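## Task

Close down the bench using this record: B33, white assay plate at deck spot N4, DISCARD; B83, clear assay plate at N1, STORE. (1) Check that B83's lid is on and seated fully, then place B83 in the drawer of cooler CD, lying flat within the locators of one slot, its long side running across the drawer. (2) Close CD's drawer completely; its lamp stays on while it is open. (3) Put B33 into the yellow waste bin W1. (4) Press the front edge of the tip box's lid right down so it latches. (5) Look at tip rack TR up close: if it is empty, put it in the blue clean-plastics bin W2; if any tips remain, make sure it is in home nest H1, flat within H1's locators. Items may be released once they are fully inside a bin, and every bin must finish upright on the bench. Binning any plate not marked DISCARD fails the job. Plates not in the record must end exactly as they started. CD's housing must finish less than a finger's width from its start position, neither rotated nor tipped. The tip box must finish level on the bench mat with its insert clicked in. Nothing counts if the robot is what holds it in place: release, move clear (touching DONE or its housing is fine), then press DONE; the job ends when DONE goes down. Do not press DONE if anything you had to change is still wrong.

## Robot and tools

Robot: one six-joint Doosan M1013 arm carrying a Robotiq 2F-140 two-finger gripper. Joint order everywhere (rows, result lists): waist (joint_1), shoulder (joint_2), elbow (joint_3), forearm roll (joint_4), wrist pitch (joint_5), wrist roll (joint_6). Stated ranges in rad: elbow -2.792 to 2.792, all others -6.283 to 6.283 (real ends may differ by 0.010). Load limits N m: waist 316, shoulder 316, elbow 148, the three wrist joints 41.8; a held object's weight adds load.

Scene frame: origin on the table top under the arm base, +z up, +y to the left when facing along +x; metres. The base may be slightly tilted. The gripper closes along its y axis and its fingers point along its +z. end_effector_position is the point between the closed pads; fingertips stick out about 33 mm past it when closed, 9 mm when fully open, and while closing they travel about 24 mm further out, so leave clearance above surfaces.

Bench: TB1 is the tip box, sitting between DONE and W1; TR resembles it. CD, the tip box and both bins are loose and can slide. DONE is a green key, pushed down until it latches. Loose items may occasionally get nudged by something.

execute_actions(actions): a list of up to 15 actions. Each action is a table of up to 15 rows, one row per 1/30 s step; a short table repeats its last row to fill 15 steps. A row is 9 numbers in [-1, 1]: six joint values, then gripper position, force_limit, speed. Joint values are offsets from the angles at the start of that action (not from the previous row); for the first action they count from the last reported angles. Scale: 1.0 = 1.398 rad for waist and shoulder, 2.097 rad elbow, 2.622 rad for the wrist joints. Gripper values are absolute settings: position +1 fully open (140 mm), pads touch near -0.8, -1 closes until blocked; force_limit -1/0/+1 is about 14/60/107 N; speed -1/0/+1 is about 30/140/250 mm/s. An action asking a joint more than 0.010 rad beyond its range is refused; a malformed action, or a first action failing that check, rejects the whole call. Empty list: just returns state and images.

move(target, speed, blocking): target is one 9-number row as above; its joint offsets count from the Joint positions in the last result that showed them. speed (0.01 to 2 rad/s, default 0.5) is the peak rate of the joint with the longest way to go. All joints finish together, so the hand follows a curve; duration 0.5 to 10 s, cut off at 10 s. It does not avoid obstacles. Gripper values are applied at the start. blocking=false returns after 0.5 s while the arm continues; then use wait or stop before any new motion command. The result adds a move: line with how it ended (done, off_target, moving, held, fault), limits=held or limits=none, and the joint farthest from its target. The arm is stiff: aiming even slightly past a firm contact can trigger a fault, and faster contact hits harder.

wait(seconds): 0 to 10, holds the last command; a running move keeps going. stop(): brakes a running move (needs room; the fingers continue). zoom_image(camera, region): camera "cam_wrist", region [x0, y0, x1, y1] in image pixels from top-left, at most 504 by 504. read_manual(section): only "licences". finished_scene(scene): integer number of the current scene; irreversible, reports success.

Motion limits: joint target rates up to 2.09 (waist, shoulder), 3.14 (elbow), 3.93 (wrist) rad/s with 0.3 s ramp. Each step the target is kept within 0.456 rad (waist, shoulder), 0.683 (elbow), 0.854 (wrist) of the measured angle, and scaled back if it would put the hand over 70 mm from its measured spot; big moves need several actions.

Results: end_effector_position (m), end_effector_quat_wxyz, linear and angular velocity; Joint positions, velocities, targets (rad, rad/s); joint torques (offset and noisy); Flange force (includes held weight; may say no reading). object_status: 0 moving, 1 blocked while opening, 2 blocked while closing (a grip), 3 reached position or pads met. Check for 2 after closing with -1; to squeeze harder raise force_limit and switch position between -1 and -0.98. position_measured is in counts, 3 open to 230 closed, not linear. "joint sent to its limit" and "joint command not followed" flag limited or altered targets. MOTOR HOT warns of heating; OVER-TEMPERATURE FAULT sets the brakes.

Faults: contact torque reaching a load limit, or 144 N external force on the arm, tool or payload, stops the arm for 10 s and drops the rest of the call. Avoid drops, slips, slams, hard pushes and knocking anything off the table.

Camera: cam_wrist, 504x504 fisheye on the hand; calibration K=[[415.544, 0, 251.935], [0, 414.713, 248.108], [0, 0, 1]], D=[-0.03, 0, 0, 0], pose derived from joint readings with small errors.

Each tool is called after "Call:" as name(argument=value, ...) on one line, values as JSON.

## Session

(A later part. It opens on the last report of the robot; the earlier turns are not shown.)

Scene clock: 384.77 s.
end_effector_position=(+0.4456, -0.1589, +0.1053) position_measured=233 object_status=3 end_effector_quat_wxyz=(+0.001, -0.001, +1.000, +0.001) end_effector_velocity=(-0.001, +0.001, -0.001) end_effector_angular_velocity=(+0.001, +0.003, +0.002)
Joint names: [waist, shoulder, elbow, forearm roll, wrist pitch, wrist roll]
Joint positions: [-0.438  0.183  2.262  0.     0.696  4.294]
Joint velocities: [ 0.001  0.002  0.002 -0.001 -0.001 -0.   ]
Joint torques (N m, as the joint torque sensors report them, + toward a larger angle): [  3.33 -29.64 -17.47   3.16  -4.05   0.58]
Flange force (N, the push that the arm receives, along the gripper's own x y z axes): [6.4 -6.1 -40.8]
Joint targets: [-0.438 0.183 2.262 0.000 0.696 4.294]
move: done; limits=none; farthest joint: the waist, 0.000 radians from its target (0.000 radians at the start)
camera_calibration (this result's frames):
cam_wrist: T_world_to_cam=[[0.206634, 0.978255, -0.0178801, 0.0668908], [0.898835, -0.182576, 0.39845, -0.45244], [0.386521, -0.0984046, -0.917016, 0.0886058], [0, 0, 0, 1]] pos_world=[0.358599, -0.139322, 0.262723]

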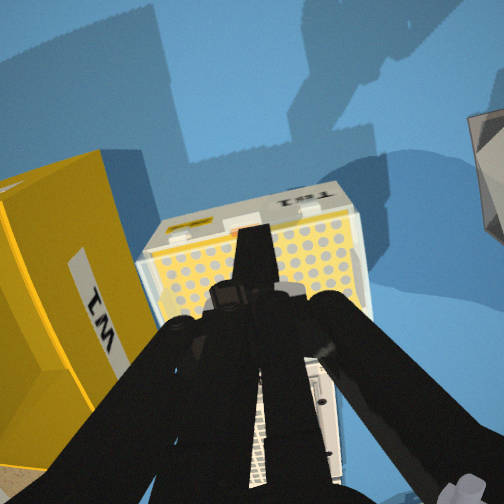

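Call:
move(target=[0,-0.04,-0.013,0,0.0317,0,-1,0,0], speed=0.1)

Call:
move(target=[0.0622,0.1974,-0.1726,0,0.0332,0.0484,0.4,-0.3,-0.5], speed=0.3)

Scene clock: 392.57 s.
end_effector_position=(+0.4457, -0.1591, +0.1419) position_measured=233 object_status=3 end_effector_quat_wxyz=(+0.001, -0.001, +1.000, +0.001) end_effector_velocity=(+0.001, -0.001, +0.001) end_effector_angular_velocity=(-0.001, -0.002, +0.000)
Joint names: [waist, shoulder, elbow, forearm roll, wrist pitch, wrist roll]
Joint positions: [-0.438  0.127  2.235  0.     0.779  4.294]
Joint velocities: [-0.    -0.001 -0.001 -0.    -0.     0.   ]
Joint torques (N m, as the joint torque sensors report them, + toward a larger angle): [  2.58 -46.76 -28.85   3.41  -0.63   0.6 ]
Flange force (N, the push that the arm receives, along the gripper's own x y z axes): [-3.9 -8.4 4.1]
Joint targets: [-0.438 0.127 2.235 0.000 0.779 4.294]
move: done; limits=none; farthest joint: the waist, 0.000 radians from its target (0.000 radians at the start)
camera_calibration (this result's frames):
cam_wrist: T_world_to_cam=[[0.206632, 0.978255, -0.0178872, 0.0676494], [0.89881, -0.182564, 0.398511, -0.467143], [0.38658, -0.0984222, -0.916989, 0.122102], [0, 0, 0, 1]] pos_world=[0.358692, -0.139444, 0.299338]

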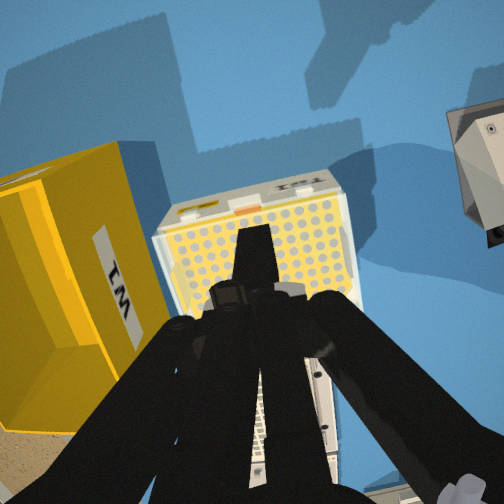

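Scene clock: 394.17 s.
end_effector_position=(+0.6442, -0.1833, +0.1326) position_measured=78 object_status=3 end_effector_quat_wxyz=(+0.000, +0.019, +1.000, +0.001) end_effector_velocity=(+0.001, -0.001, +0.000) end_effector_angular_velocity=(-0.000, -0.001, -0.002)
Joint names: [waist, shoulder, elbow, forearm roll, wrist pitch, wrist roll]
Joint positions: [-0.351  0.403  1.873  0.     0.866  4.421]
Joint velocities: [-0.001  0.002 -0.003  0.    -0.     0.   ]
Joint torques (N m, as the joint torque sensors report them, + toward a larger angle): [  2.63 -74.59 -30.8    3.56  -0.51   0.59]
Flange force (N, the push that the arm receives, along the gripper's own x y z axes): [-4.1 -6.1 1.1]
Joint targets: [-0.351 0.403 1.873 0.000 0.866 4.421]
move: done; limits=none; farthest joint: the waist, 0.000 radians from its target (0.087 radians at the start)
camera_calibration (this result's frames):
cam_wrist: T_world_to_cam=[[0.245476, 0.969241, -0.0176908, 0.023484], [0.891215, -0.218459, 0.397506, -0.647851], [0.381415, -0.113345, -0.917429, 0.0350997], [0, 0, 0, 1]] pos_world=[0.558222, -0.160312, 0.290142]

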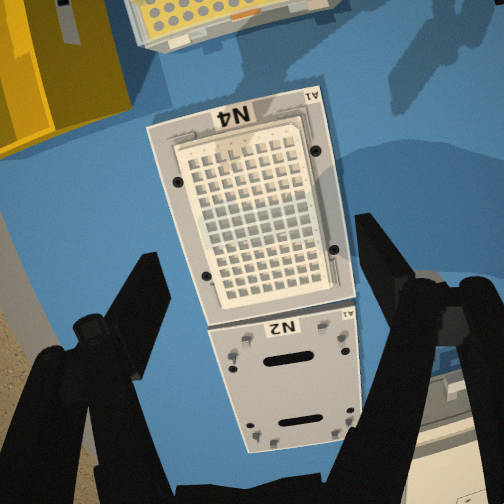

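Call:
move(target=[0,0.083,0.011,0,-0.0531,-0.0137,0.4,-0.3,-0.5], speed=0.07)

Call:
move(target=[0,0,0,0,0,0,-1,-0.3,-0.8])

Call:
move(target=[0,-0.15,-0.05,0,0.12,0,-1,-0.3,-0.8], speed=0.2)

Scene clock: 404.63 s.
end_effector_position=(+0.6538, -0.1864, +0.0451) position_measured=78 object_status=3 end_effector_quat_wxyz=(+0.000, +0.001, +1.000, +0.001) end_effector_velocity=(+0.001, -0.001, +0.001) end_effector_angular_velocity=(-0.000, -0.002, -0.001)
Joint names: [waist, shoulder, elbow, forearm roll, wrist pitch, wrist roll]
Joint positions: [-0.351  0.519  1.896  0.     0.727  4.385]
Joint velocities: [-0.001 -0.001 -0.001  0.001 -0.001  0.   ]
Joint torques (N m, as the joint torque sensors report them, + toward a larger angle): [  2.71 -81.04 -27.27   2.92  -0.24   0.67]
Flange force (N, the push that the arm receives, along the gripper's own x y z axes): [-1.5 -5.5 1.4]
Joint targets: [-0.351 0.519 1.896 0.000 0.727 4.385]
move: done; limits=none; farthest joint: the waist, 0.000 radians from its target (0.000 radians at the start)
camera_calibration (this result's frames):
cam_wrist: T_world_to_cam=[[0.210526, 0.977428, -0.0177295, 0.046955], [0.898416, -0.186294, 0.397671, -0.621058], [0.385392, -0.0996485, -0.917357, -0.0492585], [0, 0, 0, 1]] pos_world=[0.567067, -0.166503, 0.202622]

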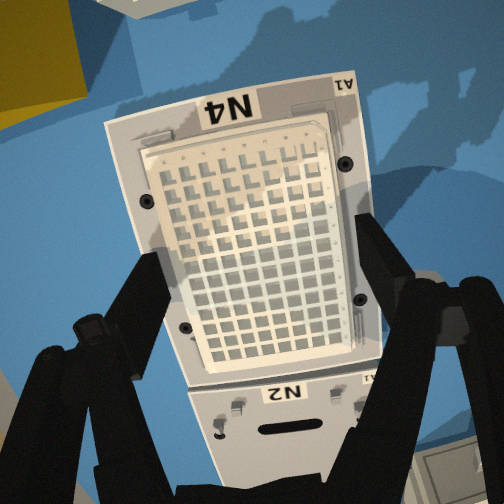

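Scene clock: 405.17 s.
end_effector_position=(+0.6538, -0.1864, +0.0451) position_measured=104 object_status=2 end_effector_quat_wxyz=(+0.000, +0.001, +1.000, +0.001) end_effector_velocity=(+0.001, -0.001, +0.001) end_effector_angular_velocity=(-0.001, -0.001, +0.000)
Joint names: [waist, shoulder, elbow, forearm roll, wrist pitch, wrist roll]
Joint positions: [-0.351  0.519  1.896  0.     0.727  4.385]
Joint velocities: [-0.    -0.001 -0.002 -0.     0.001 -0.   ]
Joint torques (N m, as the joint torque sensors report them, + toward a larger angle): [  4.04 -62.89 -19.82   3.42  -2.36   0.57]
Flange force (N, the push that the arm receives, along the gripper's own x y z axes): [1.8 -6.5 -27.5]
Joint targets: [-0.351 0.519 1.896 0.000 0.727 4.385]
move: done; limits=none; farthest joint: the waist, 0.000 radians from its target (0.000 radians at the start)
camera_calibration (this result's frames):
cam_wrist: T_world_to_cam=[[0.210523, 0.977428, -0.0177294, 0.0469562], [0.898417, -0.186292, 0.397671, -0.621056], [0.385392, -0.0996475, -0.917357, -0.0492633], [0, 0, 0, 1]] pos_world=[0.567067, -0.166503, 0.202617]

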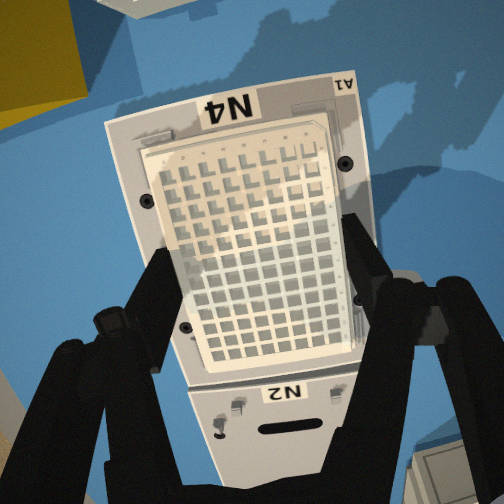

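Scene clock: 407.10 s.
end_effector_position=(+0.6463, -0.1842, +0.2327) position_measured=105 object_status=2 end_effector_quat_wxyz=(+0.000, +0.001, +1.000, +0.001) end_effector_velocity=(-0.000, -0.000, +0.001) end_effector_angular_velocity=(+0.000, -0.001, -0.001)
Joint names: [waist, shoulder, elbow, forearm roll, wrist pitch, wrist roll]
Joint positions: [-0.351  0.31   1.791  0.     1.041  4.385]
Joint velocities: [-0.    -0.001  0.     0.    -0.     0.   ]
Joint torques (N m, as the joint torque sensors report them, + toward a larger angle): [  3.3  -71.25 -35.48   4.04  -0.38   0.72]
Flange force (N, the push that the arm receives, along the gripper's own x y z axes): [-4.3 -7.5 2.4]
Joint targets: [-0.351 0.310 1.791 0.000 1.041 4.385]
move: done; limits=none; farthest joint: the waist, 0.000 radians from its target (0.000 radians at the start)
camera_calibration (this result's frames):
cam_wrist: T_world_to_cam=[[0.210497, 0.977434, -0.0177025, 0.0497432], [0.898437, -0.186283, 0.397631, -0.68847], [0.38536, -0.0996047, -0.917375, 0.126017], [0, 0, 0, 1]] pos_world=[0.559514, -0.164319, 0.390242]

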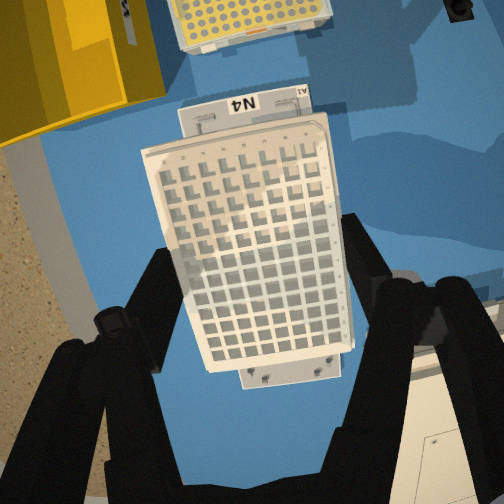

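Call:
move(target=[-0.2408,-0.0823,0.1065,0,-0.0416,-0.13,-1,-0.3,-0.8], speed=0.3)

Scene clock: 413.70 s.
end_effector_position=(+0.4689, -0.3243, +0.1996) position_measured=105 object_status=2 end_effector_quat_wxyz=(+0.001, -0.001, +1.000, +0.001) end_effector_velocity=(+0.000, +0.000, +0.000) end_effector_angular_velocity=(+0.001, -0.000, -0.001)
Joint names: [waist, shoulder, elbow, forearm roll, wrist pitch, wrist roll]
Joint positions: [-0.687  0.195  2.014  0.     0.932  4.044]
Joint velocities: [ 0.     0.    -0.     0.002  0.001 -0.   ]
Joint torques (N m, as the joint torque sensors report them, + toward a larger angle): [  2.91 -56.58 -33.27   3.75  -0.34   0.62]
Flange force (N, the push that the arm receives, along the gripper's own x y z axes): [-0.5 -7.5 2.0]
Joint targets: [-0.687 0.195 2.014 0.000 0.932 4.044]
move: done; limits=none; farthest joint: the waist, 0.000 radians from its target (0.337 radians at the start)
camera_calibration (this result's frames):
cam_wrist: T_world_to_cam=[[0.206479, 0.978287, -0.0179317, 0.225632], [0.898918, -0.182426, 0.398331, -0.541143], [0.38641, -0.0983658, -0.917067, 0.149858], [0, 0, 0, 1]] pos_world=[0.381948, -0.30471, 0.35703]

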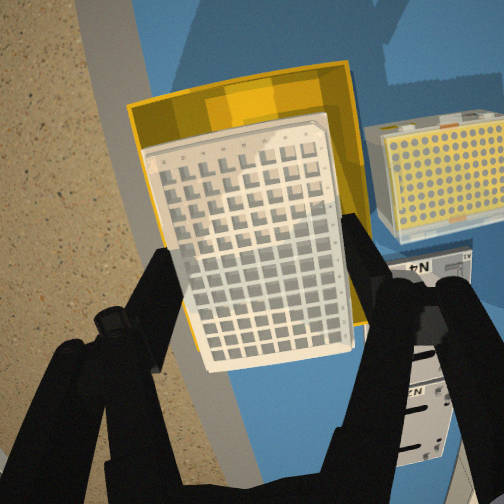

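Call:
move(target=[0.0086,0.1023,0.039,0,-0.0857,0.0046,-1,-0.3,-0.8], speed=0.1)

Call:
move(target=[0,0,0,0,0,0,0.3,-0.3,-0.7])

Call:
move(target=[0,-0.1023,-0.039,0,0.0857,0,0.3,-0.3,-0.8], speed=0.2)

Call:
move(target=[0.4728,-0.1288,0.1434,0,-0.0458,0.2525,-1,0,0])

Scene clock: 426.77 s.
end_effector_position=(+0.4728, -0.3184, +0.0846) position_measured=105 object_status=2 end_effector_quat_wxyz=(+0.001, -0.001, +1.000, +0.001) end_effector_velocity=(-0.001, +0.000, -0.001) end_effector_angular_velocity=(+0.000, +0.001, -0.001)
Joint names: [waist, shoulder, elbow, forearm roll, wrist pitch, wrist roll]
Joint positions: [-0.675  0.338  2.096  0.     0.708  4.056]
Joint velocities: [-0.001  0.     0.001 -0.    -0.     0.   ]
Joint torques (N m, as the joint torque sensors report them, + toward a larger angle): [  2.87 -64.47 -26.3    3.12  -0.09   0.69]
Flange force (N, the push that the arm receives, along the gripper's own x y z axes): [-0.6 -7.6 3.6]
Joint targets: [-0.675 0.338 2.096 0.000 0.708 4.056]
move: done; limits=none; farthest joint: the waist, 0.000 radians from its target (0.012 radians at the start)
camera_calibration (this result's frames):
cam_wrist: T_world_to_cam=[[0.206528, 0.978277, -0.0178854, 0.216953], [0.898953, -0.182501, 0.398216, -0.497836], [0.386302, -0.0983208, -0.917117, 0.0435358], [0, 0, 0, 1]] pos_world=[0.385907, -0.298816, 0.242054]

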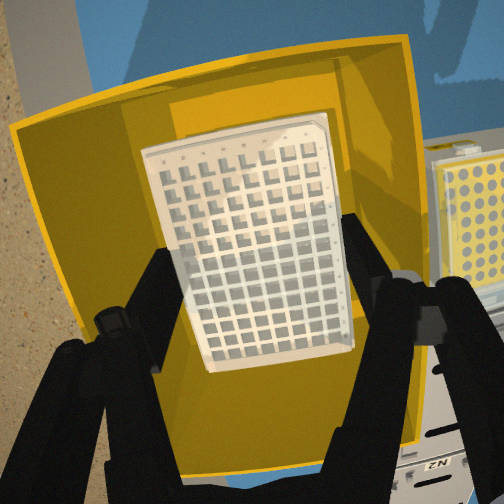

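Scene clock: 427.27 s.
end_effector_position=(+0.4728, -0.3184, +0.0846) position_measured=94 object_status=1 end_effector_quat_wxyz=(+0.001, -0.001, +1.000, +0.001) end_effector_velocity=(+0.000, +0.000, +0.000) end_effector_angular_velocity=(-0.001, -0.001, +0.002)
Joint names: [waist, shoulder, elbow, forearm roll, wrist pitch, wrist roll]
Joint positions: [-0.675  0.338  2.096  0.     0.708  4.056]
Joint velocities: [ 0.001 -0.001  0.    -0.001 -0.    -0.   ]
Joint torques (N m, as the joint torque sensors report them, + toward a larger angle): [  2.69 -65.05 -27.36   2.98  -0.35   0.53]
Flange force (N, the push that the arm receives, along the gripper's own x y z axes): [-0.1 -6.4 4.4]
Joint targets: [-0.675 0.338 2.096 0.000 0.708 4.056]
move: done; limits=none; farthest joint: the waist, 0.000 radians from its target (0.000 radians at the start)
camera_calibration (this result's frames):
cam_wrist: T_world_to_cam=[[0.206524, 0.978278, -0.0178733, 0.216941], [0.898963, -0.182505, 0.398193, -0.497813], [0.386281, -0.0983037, -0.917128, 0.043536], [0, 0, 0, 1]] pos_world=[0.385895, -0.298802, 0.242031]

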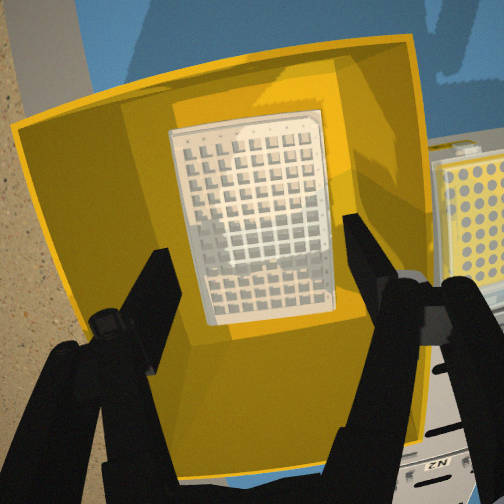

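Scene clock: 428.73 s.
end_effector_position=(+0.4727, -0.3186, +0.1996) position_measured=94 object_status=1 end_effector_quat_wxyz=(+0.001, -0.001, +1.000, +0.001) end_effector_velocity=(+0.001, +0.000, -0.001) end_effector_angular_velocity=(+0.001, +0.000, +0.001)
Joint names: [waist, shoulder, elbow, forearm roll, wrist pitch, wrist roll]
Joint positions: [-0.675  0.195  2.014  0.     0.932  4.056]
Joint velocities: [ 0.001  0.002 -0.001  0.     0.    -0.   ]
Joint torques (N m, as the joint torque sensors report them, + toward a larger angle): [  3.14 -58.23 -33.71   3.71  -0.32   0.55]
Flange force (N, the push that the arm receives, along the gripper's own x y z axes): [-1.8 -8.8 5.1]
Joint targets: [-0.675 0.195 2.014 0.000 0.932 4.056]
move: done; limits=none; farthest joint: the waist, 0.000 radians from its target (0.000 radians at the start)
camera_calibration (this result's frames):
cam_wrist: T_world_to_cam=[[0.206509, 0.978281, -0.0179079, 0.219262], [0.898926, -0.182466, 0.398295, -0.543569], [0.386376, -0.0983492, -0.917083, 0.148933], [0, 0, 0, 1]] pos_world=[0.385805, -0.299035, 0.357011]

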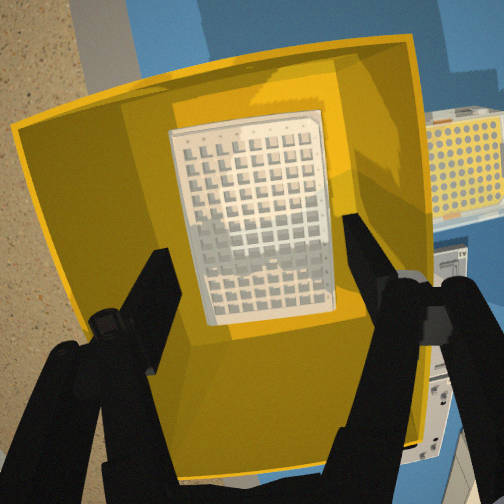

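Scene clock: 430.50 s.
end_effector_position=(+0.4143, +0.0376, +0.1601) position_measured=233 object_status=3 end_effector_quat_wxyz=(+0.001, -0.001, +1.000, +0.001) end_effector_velocity=(-0.000, +0.001, +0.001) end_effector_angular_velocity=(+0.001, -0.001, -0.000)
Joint names: [waist, shoulder, elbow, forearm roll, wrist pitch, wrist roll]
Joint positions: [-0.014  0.015  2.315  0.     0.812  4.718]
Joint velocities: [ 0.001 -0.002  0.     0.001  0.     0.   ]
Joint torques (N m, as the joint torque sensors report them, + toward a larger angle): [  2.99 -34.17 -29.78   3.33  -0.42   0.77]
Flange force (N, the push that the arm receives, along the gripper's own x y z axes): [-4.5 -8.6 1.5]
Joint targets: [-0.014 0.015 2.315 0.000 0.812 4.718]
move: done; limits=none; farthest joint: the waist, 0.000 radians from its target (0.661 radians at the start)
camera_calibration (this result's frames):
cam_wrist: T_world_to_cam=[[0.207392, 0.978096, -0.0178286, -0.118267], [0.898997, -0.18337, 0.397718, -0.410222], [0.385737, -0.0985113, -0.917334, 0.170669], [0, 0, 0, 1]] pos_world=[0.327483, 0.0572668, 0.317604]

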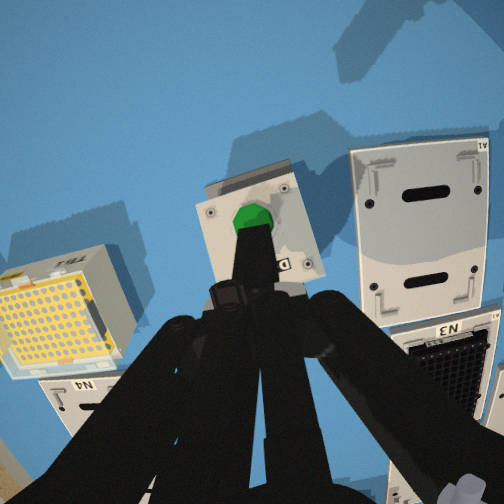

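Bin got lifted and dropped; check it by rotating the camera.

Call:
move(target=[0,0,-0.1,0,0.08,0.5,-1,0,0], speed=0.9)

Call:
move(target=[0,0,0.1,0,-0.08,-0.5,-1,0,0], speed=0.9)

Scene clock: 438.00 s.
end_effector_position=(+0.4854, +0.0380, +0.2531) position_measured=233 object_status=3 end_effector_quat_wxyz=(-0.000, +0.609, +0.793, +0.001) end_effector_velocity=(-0.001, -0.001, -0.000) end_effector_angular_velocity=(-0.001, +0.002, -0.001)
Joint names: [waist, shoulder, elbow, forearm roll, wrist pitch, wrist roll]
Joint positions: [-0.014  0.015  2.105  0.     1.022  6.029]
Joint velocities: [-0.001 -0.001  0.001 -0.001  0.001  0.001]
Joint torques (N m, as the joint torque sensors report them, + toward a larger angle): [  2.33 -41.06 -35.13   3.82  -0.47   0.64]
Flange force (N, the push that the arm receives, along the gripper's own x y z axes): [-7.2 5.4 2.5]
Joint targets: [-0.014 0.015 2.105 0.000 1.022 6.029]
move: done; limits=none; farthest joint: the waist, 0.000 radians from its target (0.000 radians at the start)
camera_calibration (this result's frames):
cam_wrist: T_world_to_cam=[[0.998517, 0.0511736, -0.0186014, -0.480303], [0.054356, -0.916821, 0.395582, -0.0726351], [0.00318922, -0.396006, -0.918242, 0.425809], [0, 0, 0, 1]] pos_world=[0.48218, 0.126609, 0.410795]

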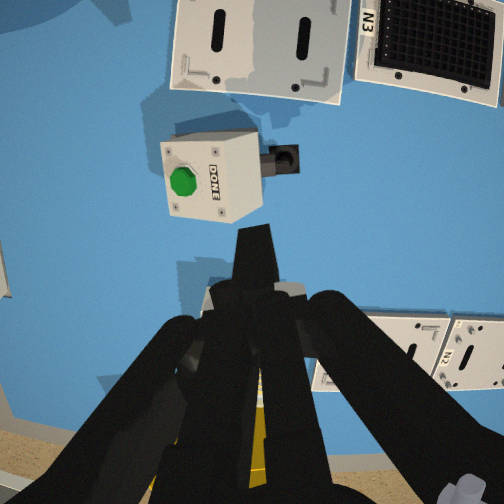

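Scene clock: 440.00 s.
end_effector_position=(+0.4143, +0.0376, +0.1601) position_measured=233 object_status=3 end_effector_quat_wxyz=(+0.001, -0.001, +1.000, +0.001) end_effector_velocity=(-0.001, -0.001, +0.000) end_effector_angular_velocity=(-0.001, +0.000, +0.001)
Joint names: [waist, shoulder, elbow, forearm roll, wrist pitch, wrist roll]
Joint positions: [-0.014  0.015  2.315  0.     0.812  4.718]
Joint velocities: [-0.001 -0.002  0.001 -0.001  0.001 -0.   ]
Joint torques (N m, as the joint torque sensors report them, + toward a larger angle): [  3.   -35.05 -29.73   3.34  -0.38   0.44]
Flange force (N, the push that the arm receives, along the gripper's own x y z axes): [-5.8 -7.7 3.2]
Joint targets: [-0.014 0.015 2.315 0.000 0.812 4.718]
move: done; limits=none; farthest joint: the waist, 0.000 radians from its target (0.000 radians at the start)
camera_calibration (this result's frames):
cam_wrist: T_world_to_cam=[[0.207394, 0.978095, -0.0178202, -0.118269], [0.898981, -0.183371, 0.397754, -0.410231], [0.385773, -0.0985116, -0.917319, 0.170665], [0, 0, 0, 1]] pos_world=[0.32748, 0.0572664, 0.317617]

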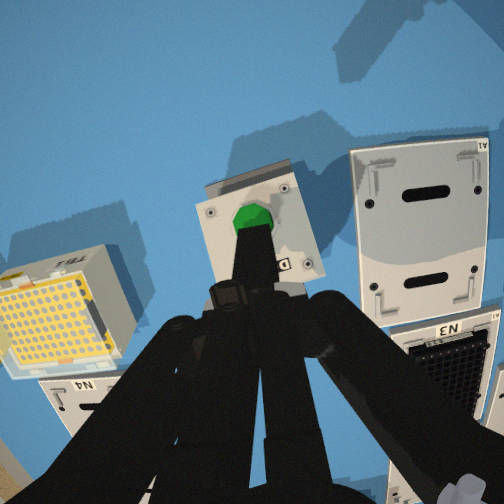

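Call:
move(target=[-0.2,0,-0.15,0,0.12,-0.1,-1,0,0])

Call:
move(target=[0.2,0,0.15,0,-0.12,0.1,-1,0,0])

Scene clock: 443.97 s.
end_effector_position=(+0.5039, -0.1051, +0.3044) position_measured=233 object_status=3 end_effector_quat_wxyz=(+0.001, +0.008, +1.000, +0.001) end_effector_velocity=(+0.001, -0.000, +0.001) end_effector_angular_velocity=(-0.000, -0.001, +0.001)
Joint names: [waist, shoulder, elbow, forearm roll, wrist pitch, wrist roll]
Joint positions: [-0.294  0.015  2.     0.     1.127  4.456]
Joint velocities: [ 0.     0.    -0.003 -0.     0.001 -0.001]
Joint torques (N m, as the joint torque sensors report them, + toward a larger angle): [  4.07 -41.83 -37.24   4.2   -0.38   0.58]
Flange force (N, the push that the arm receives, along the gripper's own x y z axes): [-2.7 -9.4 0.9]
Joint targets: [-0.294 0.015 2.000 0.000 1.127 4.456]
move: done; limits=none; farthest joint: the waist, 0.000 radians from its target (0.279 radians at the start)
camera_calibration (this result's frames):
cam_wrist: T_world_to_cam=[[0.224413, 0.974333, -0.0177187, -0.00374021], [0.895654, -0.199058, 0.397718, -0.57424], [0.383983, -0.105123, -0.917337, 0.254593], [0, 0, 0, 1]] pos_world=[0.4174, -0.0838994, 0.461867]

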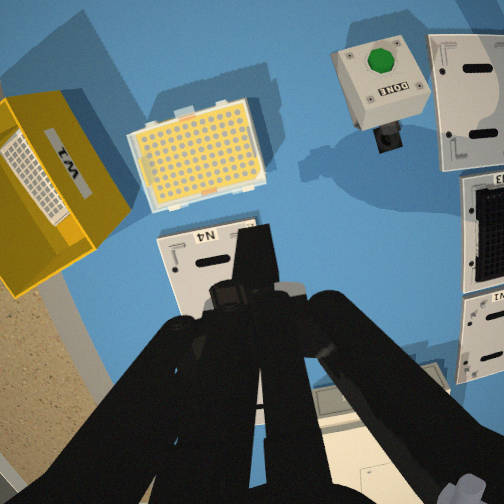

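Scene clock: 445.03 s.
end_effector_position=(+0.4143, +0.0376, +0.1601) position_measured=233 object_status=3 end_effector_quat_wxyz=(+0.001, -0.001, +1.000, +0.001) end_effector_velocity=(-0.000, +0.000, -0.000) end_effector_angular_velocity=(+0.001, +0.001, -0.001)
Joint names: [waist, shoulder, elbow, forearm roll, wrist pitch, wrist roll]
Joint positions: [-0.014  0.015  2.315  0.     0.812  4.718]
Joint velocities: [-0.     0.     0.001  0.001 -0.     0.001]
Joint torques (N m, as the joint torque sensors report them, + toward a larger angle): [  4.04 -35.13 -30.59   3.28  -0.43   0.53]
Flange force (N, the push that the arm receives, along the gripper's own x y z axes): [-5.3 -10.6 4.7]
Joint targets: [-0.014 0.015 2.315 0.000 0.812 4.718]
move: done; limits=none; farthest joint: the waist, 0.000 radians from its target (0.279 radians at the start)
camera_calibration (this result's frames):
cam_wrist: T_world_to_cam=[[0.207391, 0.978096, -0.0178199, -0.118269], [0.898981, -0.18337, 0.397755, -0.410232], [0.385775, -0.0985107, -0.917319, 0.170664], [0, 0, 0, 1]] pos_world=[0.327481, 0.057267, 0.317617]

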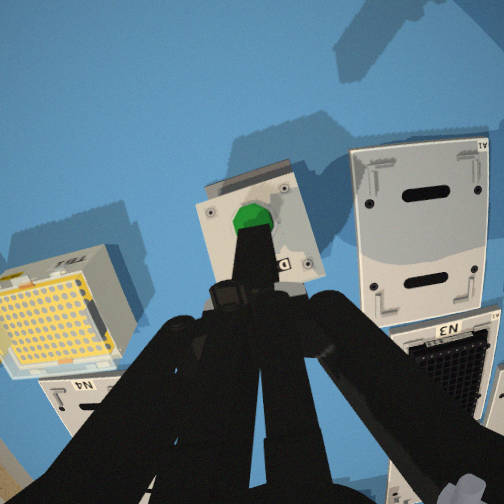

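Call:
move(target=[0,0.0594,0.019,0,-0.0469,0,-1,0,0], speed=0.06)

Call:
move(target=[0,0.005,0.0014,0,-0.0038,0,-1,0,0], speed=0.01)

Call:
move(target=[0,0.005,0.0014,0,-0.0038,0,-1,0,0], speed=0.01)

Scene clock: 451.77 s.
end_effector_position=(+0.4156, +0.0377, +0.1104) position_measured=233 object_status=3 end_effector_quat_wxyz=(+0.001, -0.001, +1.000, +0.001) end_effector_velocity=(+0.001, -0.000, -0.000) end_effector_angular_velocity=(-0.000, -0.000, +0.000)
Joint names: [waist, shoulder, elbow, forearm roll, wrist pitch, wrist roll]
Joint positions: [-0.014  0.098  2.355  0.     0.689  4.718]
Joint velocities: [-0.     0.001 -0.001 -0.    -0.001 -0.   ]
Joint torques (N m, as the joint torque sensors report them, + toward a larger angle): [  3.28 -35.4  -21.     2.98   0.87   0.59]
Flange force (N, the push that the arm receives, along the gripper's own x y z axes): [-7.9 -8.7 -3.6]
Joint targets: [-0.014 0.098 2.355 0.000 0.689 4.718]
move: done; limits=none; farthest joint: the waist, 0.000 radians from its target (0.000 radians at the start)
camera_calibration (this result's frames):
cam_wrist: T_world_to_cam=[[0.207438, 0.978086, -0.0178042, -0.119529], [0.898926, -0.183407, 0.397862, -0.391603], [0.385878, -0.0985363, -0.917273, 0.124546], [0, 0, 0, 1]] pos_world=[0.328758, 0.0573592, 0.267918]

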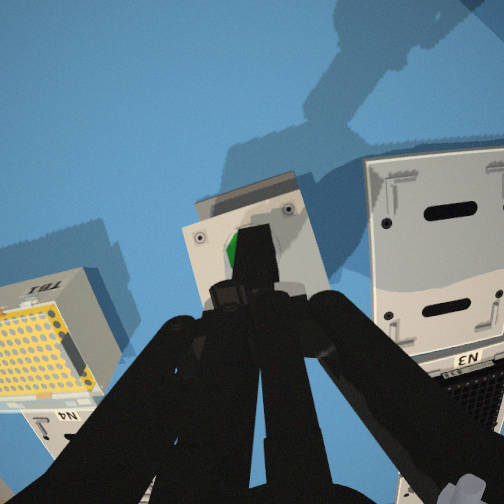

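Scene clock: 452.23 s.
end_effector_position=(+0.4156, +0.0377, +0.1086) position_measured=233 object_status=3 end_effector_quat_wxyz=(+0.001, -0.001, +1.000, +0.001) end_effector_velocity=(+0.000, -0.000, -0.000) end_effector_angular_velocity=(+0.000, -0.000, -0.001)
Joint names: [waist, shoulder, elbow, forearm roll, wrist pitch, wrist roll]
Joint positions: [-0.014  0.101  2.356  0.     0.685  4.718]
Joint velocities: [-0.     0.     0.     0.001 -0.     0.   ]
Joint torques (N m, as the joint torque sensors report them, + toward a larger angle): no reading
Flange force (N, the push that the arm receives, along the gripper's own x y z axes): no reading
move: unfinished (the scene ended)
camera_calibration (this result's frames):
cam_wrist: T_world_to_cam=[[0.207438, 0.978086, -0.017805, -0.119568], [0.898927, -0.183407, 0.39786, -0.390881], [0.385876, -0.0985367, -0.917273, 0.122844], [0, 0, 0, 1]] pos_world=[0.328773, 0.0573624, 0.266068]
The task's run has ended: the event that ends the task has happened. This ends this scene only. If you have not yet called finished_scene for this scene, call it to go on to the next scene.

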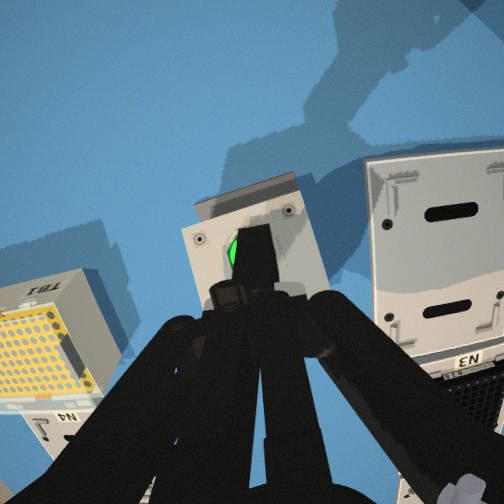

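The task's run has ended: the event that ends the task has happened. This scene is finished. If you have not yet called finished_scene for this scene, call it to go on to the next scene.

Call:
finished_scene(scene=1)

The scene is finished: the task was done.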